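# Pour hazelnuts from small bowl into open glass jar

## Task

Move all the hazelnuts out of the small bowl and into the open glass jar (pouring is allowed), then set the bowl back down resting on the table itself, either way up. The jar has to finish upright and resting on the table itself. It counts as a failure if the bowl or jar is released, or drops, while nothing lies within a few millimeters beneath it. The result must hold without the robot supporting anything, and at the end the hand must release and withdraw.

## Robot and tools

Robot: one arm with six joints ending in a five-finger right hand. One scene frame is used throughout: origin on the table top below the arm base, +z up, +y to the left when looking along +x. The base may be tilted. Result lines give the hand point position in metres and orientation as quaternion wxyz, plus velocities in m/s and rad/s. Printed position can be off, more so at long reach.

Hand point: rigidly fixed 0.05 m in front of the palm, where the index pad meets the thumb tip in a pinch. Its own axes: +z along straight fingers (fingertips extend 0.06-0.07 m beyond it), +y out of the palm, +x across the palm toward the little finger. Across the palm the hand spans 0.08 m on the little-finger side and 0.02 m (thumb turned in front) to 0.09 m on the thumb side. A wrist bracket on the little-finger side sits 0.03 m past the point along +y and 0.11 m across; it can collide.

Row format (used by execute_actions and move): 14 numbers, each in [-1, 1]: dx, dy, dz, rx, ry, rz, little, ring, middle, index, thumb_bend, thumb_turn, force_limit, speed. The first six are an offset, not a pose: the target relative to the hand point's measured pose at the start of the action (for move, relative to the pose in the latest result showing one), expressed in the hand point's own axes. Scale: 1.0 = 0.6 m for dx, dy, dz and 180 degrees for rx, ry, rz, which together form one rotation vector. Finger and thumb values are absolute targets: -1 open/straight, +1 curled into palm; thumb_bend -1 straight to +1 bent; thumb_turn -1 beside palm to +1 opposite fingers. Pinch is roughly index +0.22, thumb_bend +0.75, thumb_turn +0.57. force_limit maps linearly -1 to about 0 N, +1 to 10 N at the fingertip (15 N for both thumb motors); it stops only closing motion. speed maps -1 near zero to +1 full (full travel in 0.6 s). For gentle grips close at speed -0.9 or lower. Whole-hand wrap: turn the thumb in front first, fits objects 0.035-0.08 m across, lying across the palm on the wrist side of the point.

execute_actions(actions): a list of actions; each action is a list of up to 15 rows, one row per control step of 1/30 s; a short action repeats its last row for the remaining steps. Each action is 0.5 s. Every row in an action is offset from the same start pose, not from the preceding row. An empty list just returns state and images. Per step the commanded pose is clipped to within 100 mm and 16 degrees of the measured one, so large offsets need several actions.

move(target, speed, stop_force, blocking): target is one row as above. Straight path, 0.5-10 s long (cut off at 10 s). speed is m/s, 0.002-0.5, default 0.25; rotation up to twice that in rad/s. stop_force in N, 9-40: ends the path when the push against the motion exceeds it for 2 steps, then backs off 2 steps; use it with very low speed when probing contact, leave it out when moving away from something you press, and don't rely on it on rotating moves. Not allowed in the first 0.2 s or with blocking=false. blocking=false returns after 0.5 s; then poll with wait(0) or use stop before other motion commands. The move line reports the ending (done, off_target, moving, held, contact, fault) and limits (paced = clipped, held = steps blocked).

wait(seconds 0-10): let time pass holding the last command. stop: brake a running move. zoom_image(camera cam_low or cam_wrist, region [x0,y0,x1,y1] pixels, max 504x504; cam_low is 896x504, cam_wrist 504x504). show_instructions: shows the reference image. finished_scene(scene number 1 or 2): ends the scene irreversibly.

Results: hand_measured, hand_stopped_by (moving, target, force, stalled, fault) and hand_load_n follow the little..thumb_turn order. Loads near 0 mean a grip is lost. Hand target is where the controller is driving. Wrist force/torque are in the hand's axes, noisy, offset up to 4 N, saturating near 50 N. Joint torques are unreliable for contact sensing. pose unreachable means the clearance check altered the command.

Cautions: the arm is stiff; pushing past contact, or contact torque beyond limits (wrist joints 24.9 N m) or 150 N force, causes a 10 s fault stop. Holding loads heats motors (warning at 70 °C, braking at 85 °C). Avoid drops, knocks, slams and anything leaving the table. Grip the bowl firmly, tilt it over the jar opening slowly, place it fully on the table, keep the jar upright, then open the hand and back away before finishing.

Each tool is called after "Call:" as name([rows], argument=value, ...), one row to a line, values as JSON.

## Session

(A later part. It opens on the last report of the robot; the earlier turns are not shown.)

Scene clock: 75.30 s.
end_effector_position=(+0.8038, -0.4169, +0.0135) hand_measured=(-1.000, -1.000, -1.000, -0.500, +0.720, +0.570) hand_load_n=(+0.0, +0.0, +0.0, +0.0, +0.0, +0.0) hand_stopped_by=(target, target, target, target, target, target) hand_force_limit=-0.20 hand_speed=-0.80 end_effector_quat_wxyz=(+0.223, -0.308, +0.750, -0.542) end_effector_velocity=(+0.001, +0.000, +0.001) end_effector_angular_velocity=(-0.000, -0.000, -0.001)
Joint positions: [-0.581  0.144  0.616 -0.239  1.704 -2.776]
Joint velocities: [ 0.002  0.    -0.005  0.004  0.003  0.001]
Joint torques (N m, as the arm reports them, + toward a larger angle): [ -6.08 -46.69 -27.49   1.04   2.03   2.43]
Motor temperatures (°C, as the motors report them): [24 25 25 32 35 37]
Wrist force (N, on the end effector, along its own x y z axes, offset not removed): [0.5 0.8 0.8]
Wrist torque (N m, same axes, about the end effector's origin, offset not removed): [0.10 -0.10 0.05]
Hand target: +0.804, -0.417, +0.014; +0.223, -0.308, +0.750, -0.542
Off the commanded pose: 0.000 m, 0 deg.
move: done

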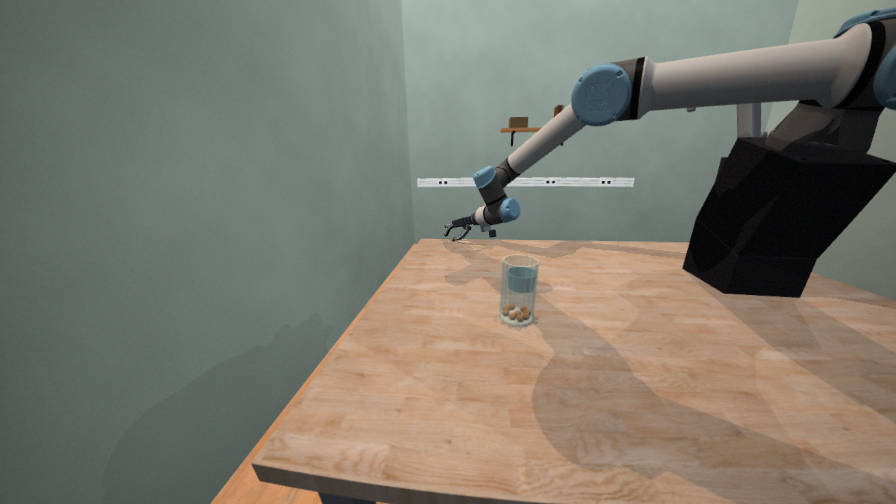

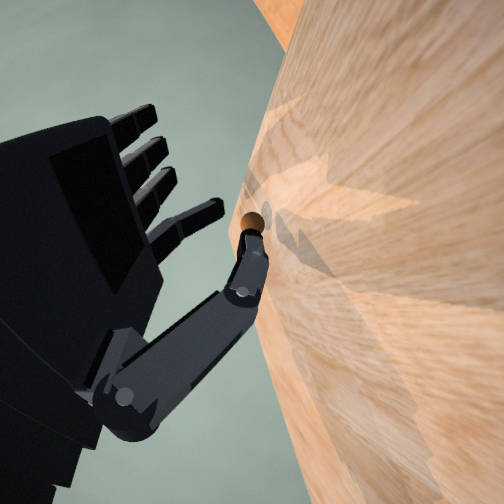

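Call:
move(target=[0,0.005,0,0,0,0,-1,-1,-1,0.2,0.72,0.57,-0.2,-0.88], speed=0.005)

Call:
zoom_image(camera="cam_wrist", region=[170, 150, 350, 300])

Scene clock: 77.63 s.
end_effector_position=(+0.8032, -0.4162, +0.0107) hand_measured=(-1.000, -1.000, -1.000, -0.108, +0.720, +0.570) hand_load_n=(+0.0, +0.0, +0.0, +4.5, +0.0, +0.0) hand_stopped_by=(target, target, target, force, target, target) hand_force_limit=-0.20 hand_speed=-0.88 end_effector_quat_wxyz=(+0.223, -0.308, +0.750, -0.542) end_effector_velocity=(+0.000, -0.000, +0.000) end_effector_angular_velocity=(-0.000, -0.000, -0.000)
Joint positions: [-0.58   0.148  0.615 -0.242  1.705 -2.776]
Joint velocities: [-0. -0. -0.  0.  0. -0.]
Joint torques (N m, as the arm reports them, + toward a larger angle): [ -6.66 -47.58 -19.89   1.72   0.59   2.06]
Motor temperatures (°C, as the motors report them): [24 25 25 32 35 37]
Wrist force (N, on the end effector, along its own x y z axes, offset not removed): [-0.5 -7.4 1.1]
Wrist torque (N m, same axes, about the end effector's origin, offset not removed): [0.11 0.02 0.06]
Hand target: +0.803, -0.416, +0.011; +0.223, -0.308, +0.750, -0.542
Off the commanded pose: 0.000 m, 0 deg.
move: done

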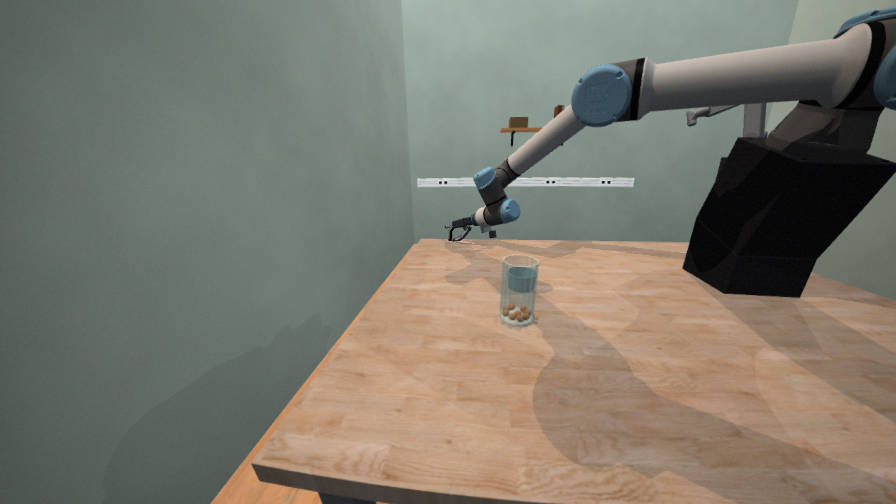

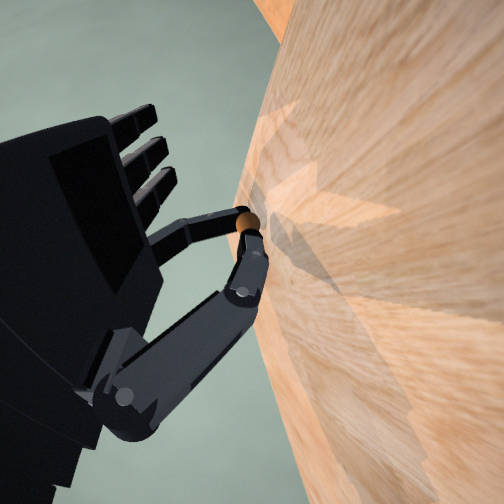

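Region (170, 150, 350, 300) of cam_wrist's 504x504 image, scaled by 2.800, with more detail than that image has.

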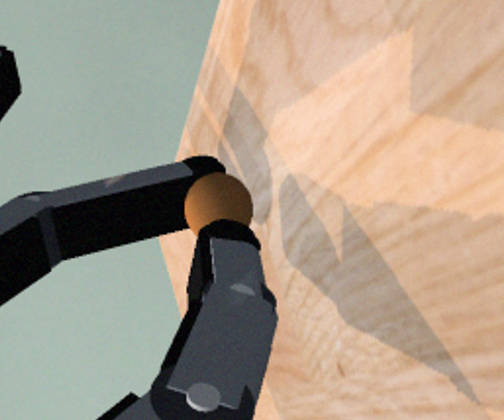

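Index is on the table. Raise 2 mm and continue closing.

Call:
move(target=[0,-0.004,0,0,0,0,-1,-1,-1,0.2,0.72,0.57,-0.2,-0.88], speed=0.005)

Call:
move(target=[0,0,0,0,0,0,-1,-1,-1,0.22,0.72,0.57,0,-0.9])

Call:
zoom_image(camera="cam_wrist", region=[170, 150, 350, 300])

Scene clock: 78.43 s.
end_effector_position=(+0.8038, -0.4167, +0.0129) hand_measured=(-1.000, -1.000, -1.000, -0.108, +0.720, +0.570) hand_load_n=(+0.0, +0.0, +0.0, +0.0, +0.0, +0.0) hand_stopped_by=(target, target, target, force, target, target) hand_force_limit=-0.20 hand_speed=-0.88 end_effector_quat_wxyz=(+0.223, -0.308, +0.750, -0.542) end_effector_velocity=(-0.001, -0.002, +0.001) end_effector_angular_velocity=(+0.001, -0.000, -0.002)
Joint positions: [-0.581  0.145  0.616 -0.24   1.704 -2.776]
Joint velocities: [-0.003 -0.001 -0.     0.002 -0.001 -0.   ]
Joint torques (N m, as the arm reports them, + toward a larger angle): [-30.01 -61.24  -5.78   1.18  -0.72  -2.32]
Motor temperatures (°C, as the motors report them): [24 25 25 32 35 37]
Wrist force (N, on the end effector, along its own x y z axes, offset not removed): [-1.0 1.8 2.0]
Wrist torque (N m, same axes, about the end effector's origin, offset not removed): [0.21 0.06 -0.01]
Hand target: +0.804, -0.417, +0.013; +0.223, -0.308, +0.750, -0.542
Off the commanded pose: 0.000 m, 0 deg.
move: done

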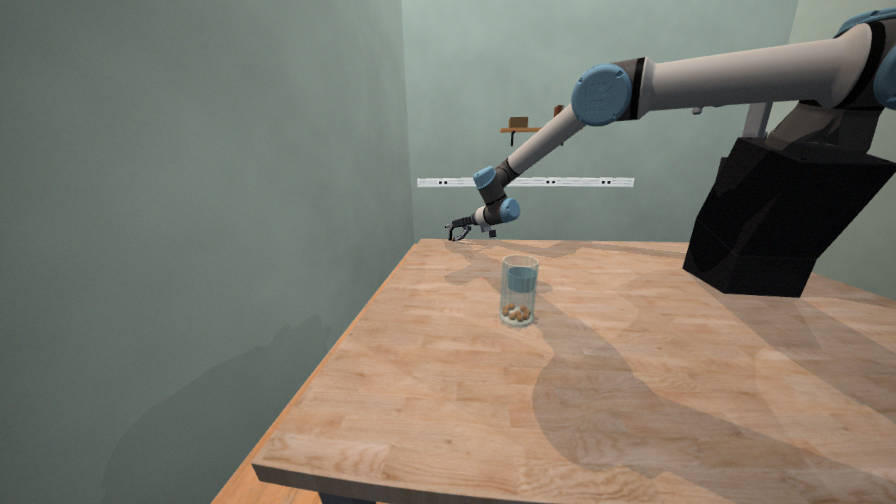

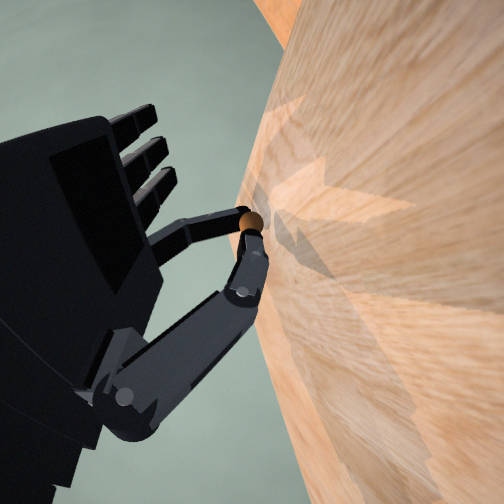

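Scene clock: 79.63 s.
end_effector_position=(+0.8037, -0.4167, +0.0129) hand_measured=(-1.000, -1.000, -1.000, +0.050, +0.718, +0.570) hand_load_n=(+0.0, +0.0, +0.0, +5.0, +1.5, -0.5) hand_stopped_by=(target, target, target, force, target, target) hand_force_limit=0.00 hand_speed=-0.90 end_effector_quat_wxyz=(+0.223, -0.308, +0.750, -0.542) end_effector_velocity=(-0.000, +0.000, -0.000) end_effector_angular_velocity=(-0.000, +0.000, -0.000)
Joint positions: [-0.581  0.145  0.616 -0.24   1.704 -2.776]
Joint velocities: [ 0.  0.  0.  0.  0. -0.]
Joint torques (N m, as the arm reports them, + toward a larger angle): [-23.49 -46.36 -10.16  -0.58   0.17  -1.56]
Motor temperatures (°C, as the motors report them): [24 25 25 32 35 37]
Wrist force (N, on the end effector, along its own x y z axes, offset not removed): [-0.9 -1.9 1.5]
Wrist torque (N m, same axes, about the end effector's origin, offset not removed): [-0.30 -0.03 -0.19]
Hand target: +0.804, -0.417, +0.013; +0.223, -0.308, +0.750, -0.542
Off the commanded pose: 0.000 m, 0 deg.
move: done

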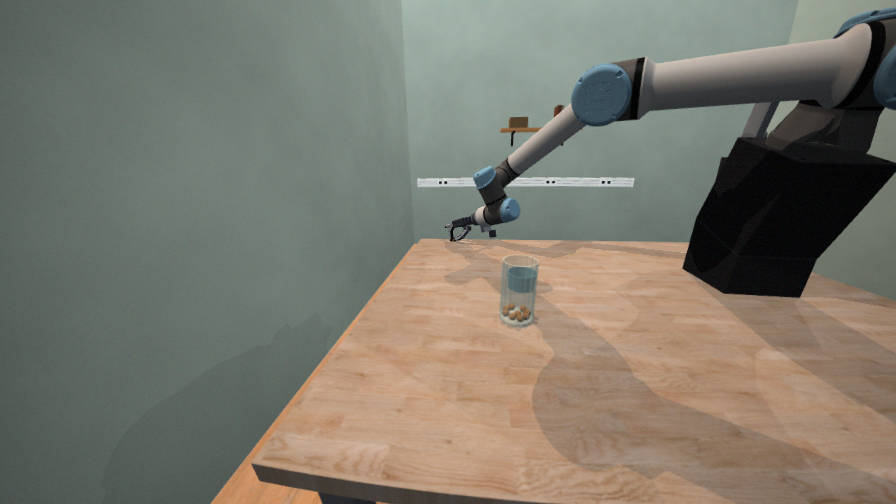

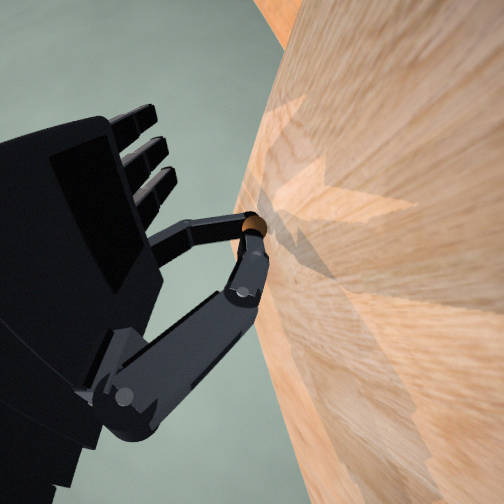

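Region (170, 150, 350, 300) of cam_wrist's 504x504 image, scaled by 2.800, with more detail than that image has.

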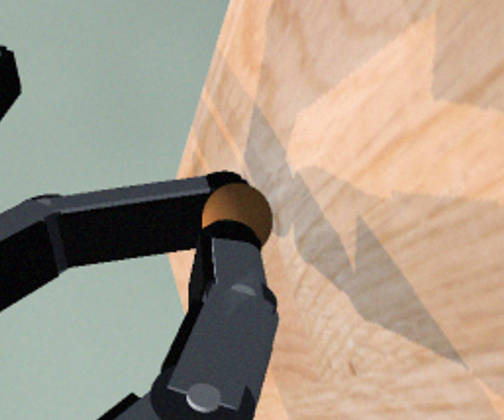

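Call:
move(target=[-0.19,-0.175,-0.52,0,-0.158,-0.052,-1,-1,-1,0.22,0.72,0.57,0,-0.9], speed=0.06)

Scene clock: 86.10 s.
end_effector_position=(+0.6996, -0.1500, +0.2106) hand_measured=(-1.000, -1.000, -1.000, +0.050, +0.718, +0.570) hand_load_n=(+0.0, +0.0, +0.0, +5.0, +2.0, -0.5) hand_stopped_by=(target, target, target, force, target, target) hand_force_limit=0.00 hand_speed=-0.90 end_effector_quat_wxyz=(+0.356, -0.491, +0.645, -0.466) end_effector_velocity=(-0.001, +0.001, +0.001) end_effector_angular_velocity=(+0.000, -0.000, +0.001)
Joint positions: [-0.578 -0.655  1.758 -0.724  1.232 -2.926]
Joint velocities: [-0.001 -0.004  0.004 -0.001 -0.002 -0.001]
Joint torques (N m, as the arm reports them, + toward a larger angle): [ -3.98 -46.16  -2.52  -2.39  -0.93  -2.03]
Motor temperatures (°C, as the motors report them): [24 25 25 32 35 37]
Wrist force (N, on the end effector, along its own x y z axes, offset not removed): [-0.9 -0.6 1.3]
Wrist torque (N m, same axes, about the end effector's origin, offset not removed): [-0.23 0.05 -0.09]
Hand target: +0.700, -0.150, +0.211; +0.356, -0.491, +0.645, -0.466
Off the commanded pose: 0.001 m, 0 deg.
move: done

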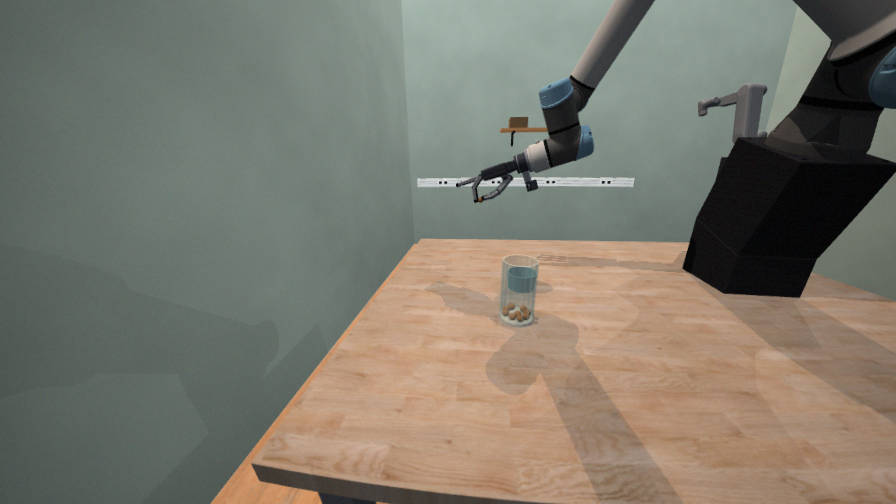

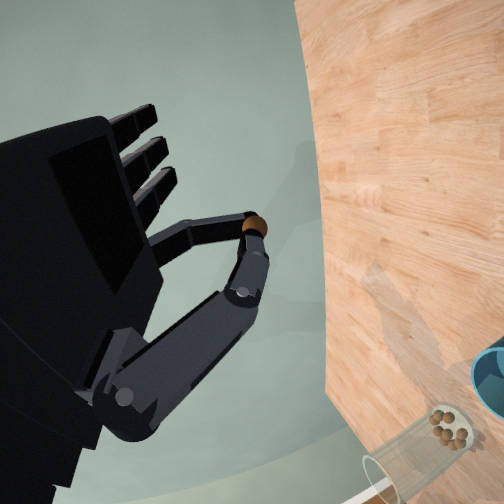

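Call:
move(target=[-0.4,0.137,-0.222,0,0,0,-1,-1,-1,0.22,0.72,0.57,0,-0.9], speed=0.07)

Scene clock: 90.83 s.
end_effector_position=(+0.6163, +0.1216, +0.1748) hand_measured=(-1.000, -1.000, -1.000, +0.050, +0.718, +0.570) hand_load_n=(+0.0, +0.0, +0.0, +5.0, +2.0, -0.5) hand_stopped_by=(target, target, target, force, target, target) hand_force_limit=0.00 hand_speed=-0.90 end_effector_quat_wxyz=(+0.356, -0.491, +0.645, -0.466) end_effector_velocity=(-0.001, +0.002, -0.000) end_effector_angular_velocity=(-0.001, +0.000, -0.000)
Joint positions: [-0.02  -0.849  2.006 -0.794  1.753 -2.726]
Joint velocities: [ 0.006 -0.001 -0.001  0.002  0.006  0.002]
Joint torques (N m, as the arm reports them, + toward a larger angle): [  0.37 -41.2  -20.49   1.25   2.25   2.41]
Motor temperatures (°C, as the motors report them): [24 25 25 32 35 37]
Wrist force (N, on the end effector, along its own x y z axes, offset not removed): [0.1 -0.5 1.9]
Wrist torque (N m, same axes, about the end effector's origin, offset not removed): [-0.26 -0.18 -0.02]
Hand target: +0.616, +0.122, +0.175; +0.356, -0.491, +0.645, -0.466
Off the commanded pose: 0.000 m, 0 deg.
move: done

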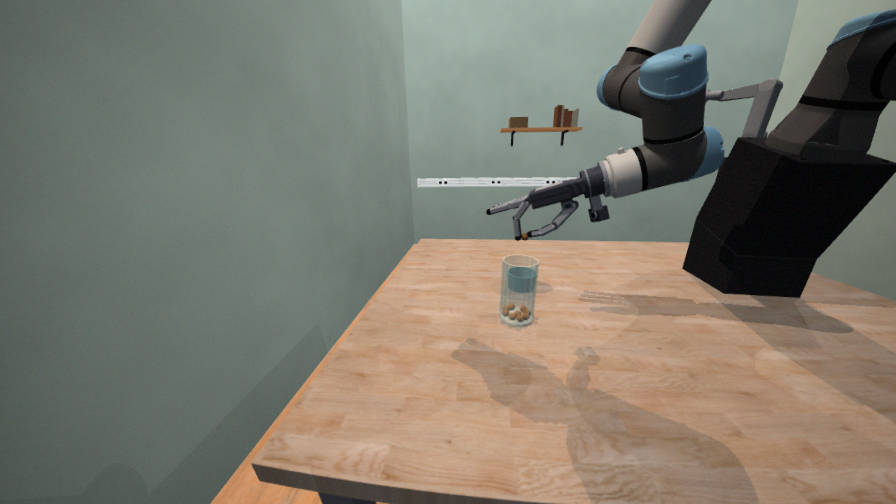

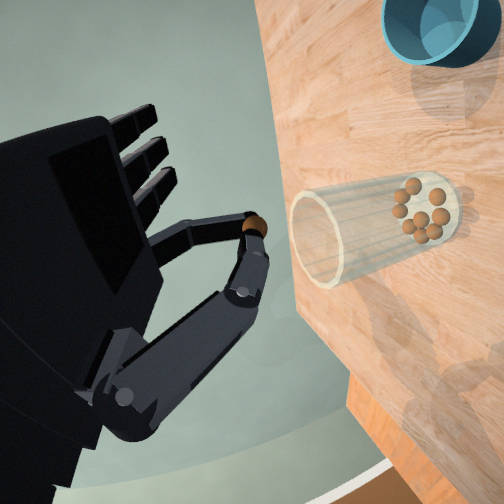

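Call:
move(target=[-0.03,0.03,0.014,0,0,0,-1,-1,-1,0.22,0.72,0.57,0,-0.9], speed=0.03)

Scene clock: 92.13 s.
end_effector_position=(+0.6232, +0.1382, +0.1552) hand_measured=(-1.000, -1.000, -1.000, +0.050, +0.718, +0.570) hand_load_n=(+0.0, +0.0, +0.0, +5.0, +2.0, -0.5) hand_stopped_by=(target, target, target, force, target, target) hand_force_limit=0.00 hand_speed=-0.90 end_effector_quat_wxyz=(+0.356, -0.491, +0.645, -0.466) end_effector_velocity=(+0.001, +0.002, -0.001) end_effector_angular_velocity=(-0.000, -0.001, +0.001)
Joint positions: [ 0.032 -0.802  1.955 -0.786  1.802 -2.707]
Joint velocities: [ 0.004  0.003 -0.005  0.001  0.004  0.001]
Joint torques (N m, as the arm reports them, + toward a larger angle): [  0.8  -28.73 -20.     1.2    1.74   2.55]
Motor temperatures (°C, as the motors report them): [24 25 25 32 35 37]
Wrist force (N, on the end effector, along its own x y z axes, offset not removed): [1.3 -0.2 2.3]
Wrist torque (N m, same axes, about the end effector's origin, offset not removed): [-0.18 -0.31 0.01]
Hand target: +0.623, +0.138, +0.155; +0.356, -0.491, +0.645, -0.466
Off the commanded pose: 0.000 m, 0 deg.
move: done

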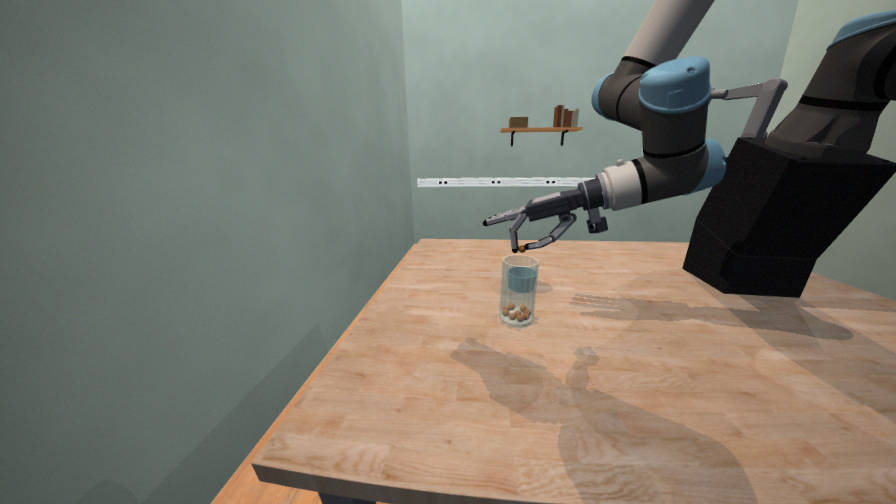

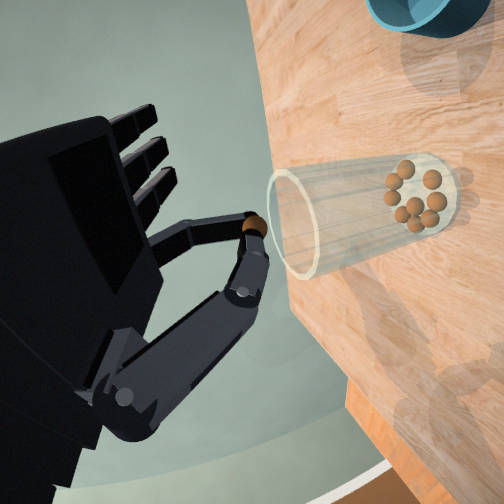

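Call:
move(target=[0,0,0,0,0,0,-1,-1,-1,-0.3,0.72,0.57,0,-0.6])

Call:
move(target=[0,-0.1,-0.04,0,0,0,-1,-1,-1,-0.3,0.72,0.57,0,-0.6], speed=0.06)

Scene clock: 93.03 s.
end_effector_position=(+0.6232, +0.1383, +0.1552) hand_measured=(-1.000, -1.000, -1.000, -0.300, +0.720, +0.570) hand_load_n=(+0.0, +0.0, +0.0, +0.0, +0.0, +0.0) hand_stopped_by=(target, target, target, target, target, target) hand_force_limit=0.00 hand_speed=-0.60 end_effector_quat_wxyz=(+0.356, -0.491, +0.645, -0.466) end_effector_velocity=(+0.000, +0.000, -0.000) end_effector_angular_velocity=(-0.001, +0.000, +0.001)
Joint positions: [ 0.032 -0.802  1.955 -0.786  1.802 -2.707]
Joint velocities: [ 0.001  0.    -0.001  0.001 -0.    -0.001]
Joint torques (N m, as the arm reports them, + toward a larger angle): [-23.29 -42.81   4.24  -1.02  -0.62  -0.95]
Motor temperatures (°C, as the motors report them): [24 25 25 32 35 37]
Wrist force (N, on the end effector, along its own x y z axes, offset not removed): [0.1 -0.4 -0.6]
Wrist torque (N m, same axes, about the end effector's origin, offset not removed): [0.01 -0.06 0.02]
Hand target: +0.623, +0.138, +0.155; +0.356, -0.491, +0.645, -0.466
Off the commanded pose: 0.000 m, 0 deg.
move: done

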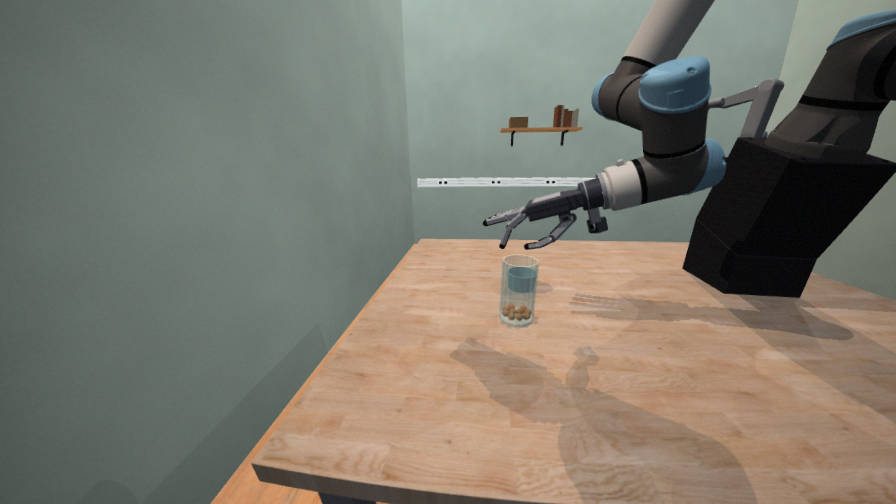

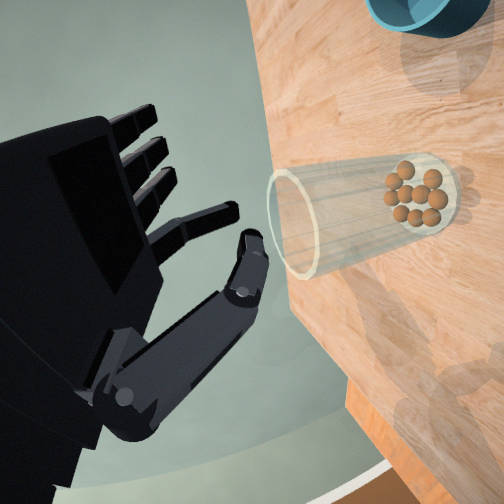

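Scene clock: 94.53 s.
end_effector_position=(+0.6194, +0.1392, +0.2195) hand_measured=(-1.000, -1.000, -1.000, -0.300, +0.720, +0.570) hand_load_n=(+0.0, +0.0, +0.0, +0.0, +0.0, +0.0) hand_stopped_by=(target, target, target, target, target, target) hand_force_limit=0.00 hand_speed=-0.60 end_effector_quat_wxyz=(+0.356, -0.491, +0.645, -0.466) end_effector_velocity=(+0.000, +0.000, +0.002) end_effector_angular_velocity=(-0.001, -0.000, +0.001)
Joint positions: [-0.015 -0.958  2.004 -0.683  1.758 -2.724]
Joint velocities: [-0.001 -0.005  0.     0.003 -0.002 -0.001]
Joint torques (N m, as the arm reports them, + toward a larger angle): [-23.07 -39.94   1.29   1.32  -0.32  -2.21]
Motor temperatures (°C, as the motors report them): [24 25 25 32 35 37]
Wrist force (N, on the end effector, along its own x y z axes, offset not removed): [-0.7 -0.5 1.4]
Wrist torque (N m, same axes, about the end effector's origin, offset not removed): [-0.20 0.07 -0.02]
Hand target: +0.619, +0.139, +0.220; +0.356, -0.491, +0.645, -0.466
Off the commanded pose: 0.000 m, 0 deg.
move: done

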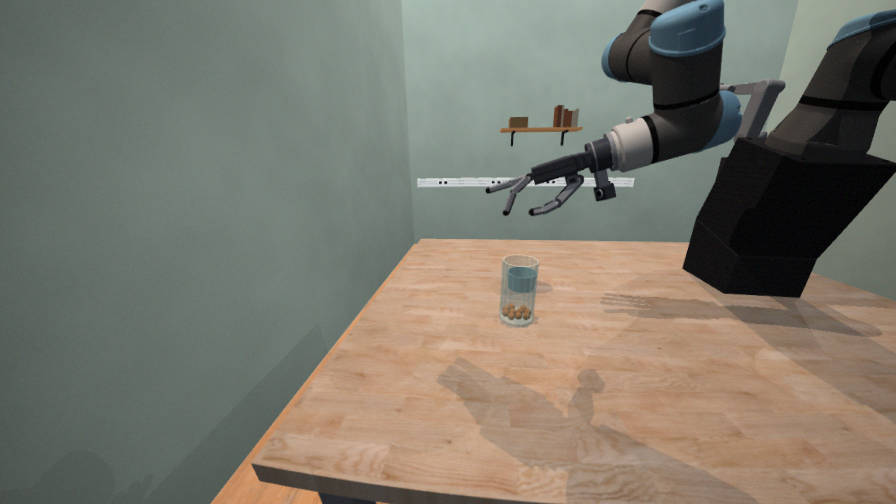

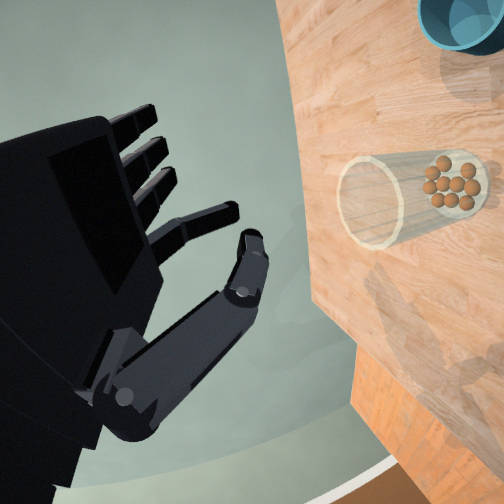

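Call:
finished_scene(scene=2)

The scene is finished: the task was done.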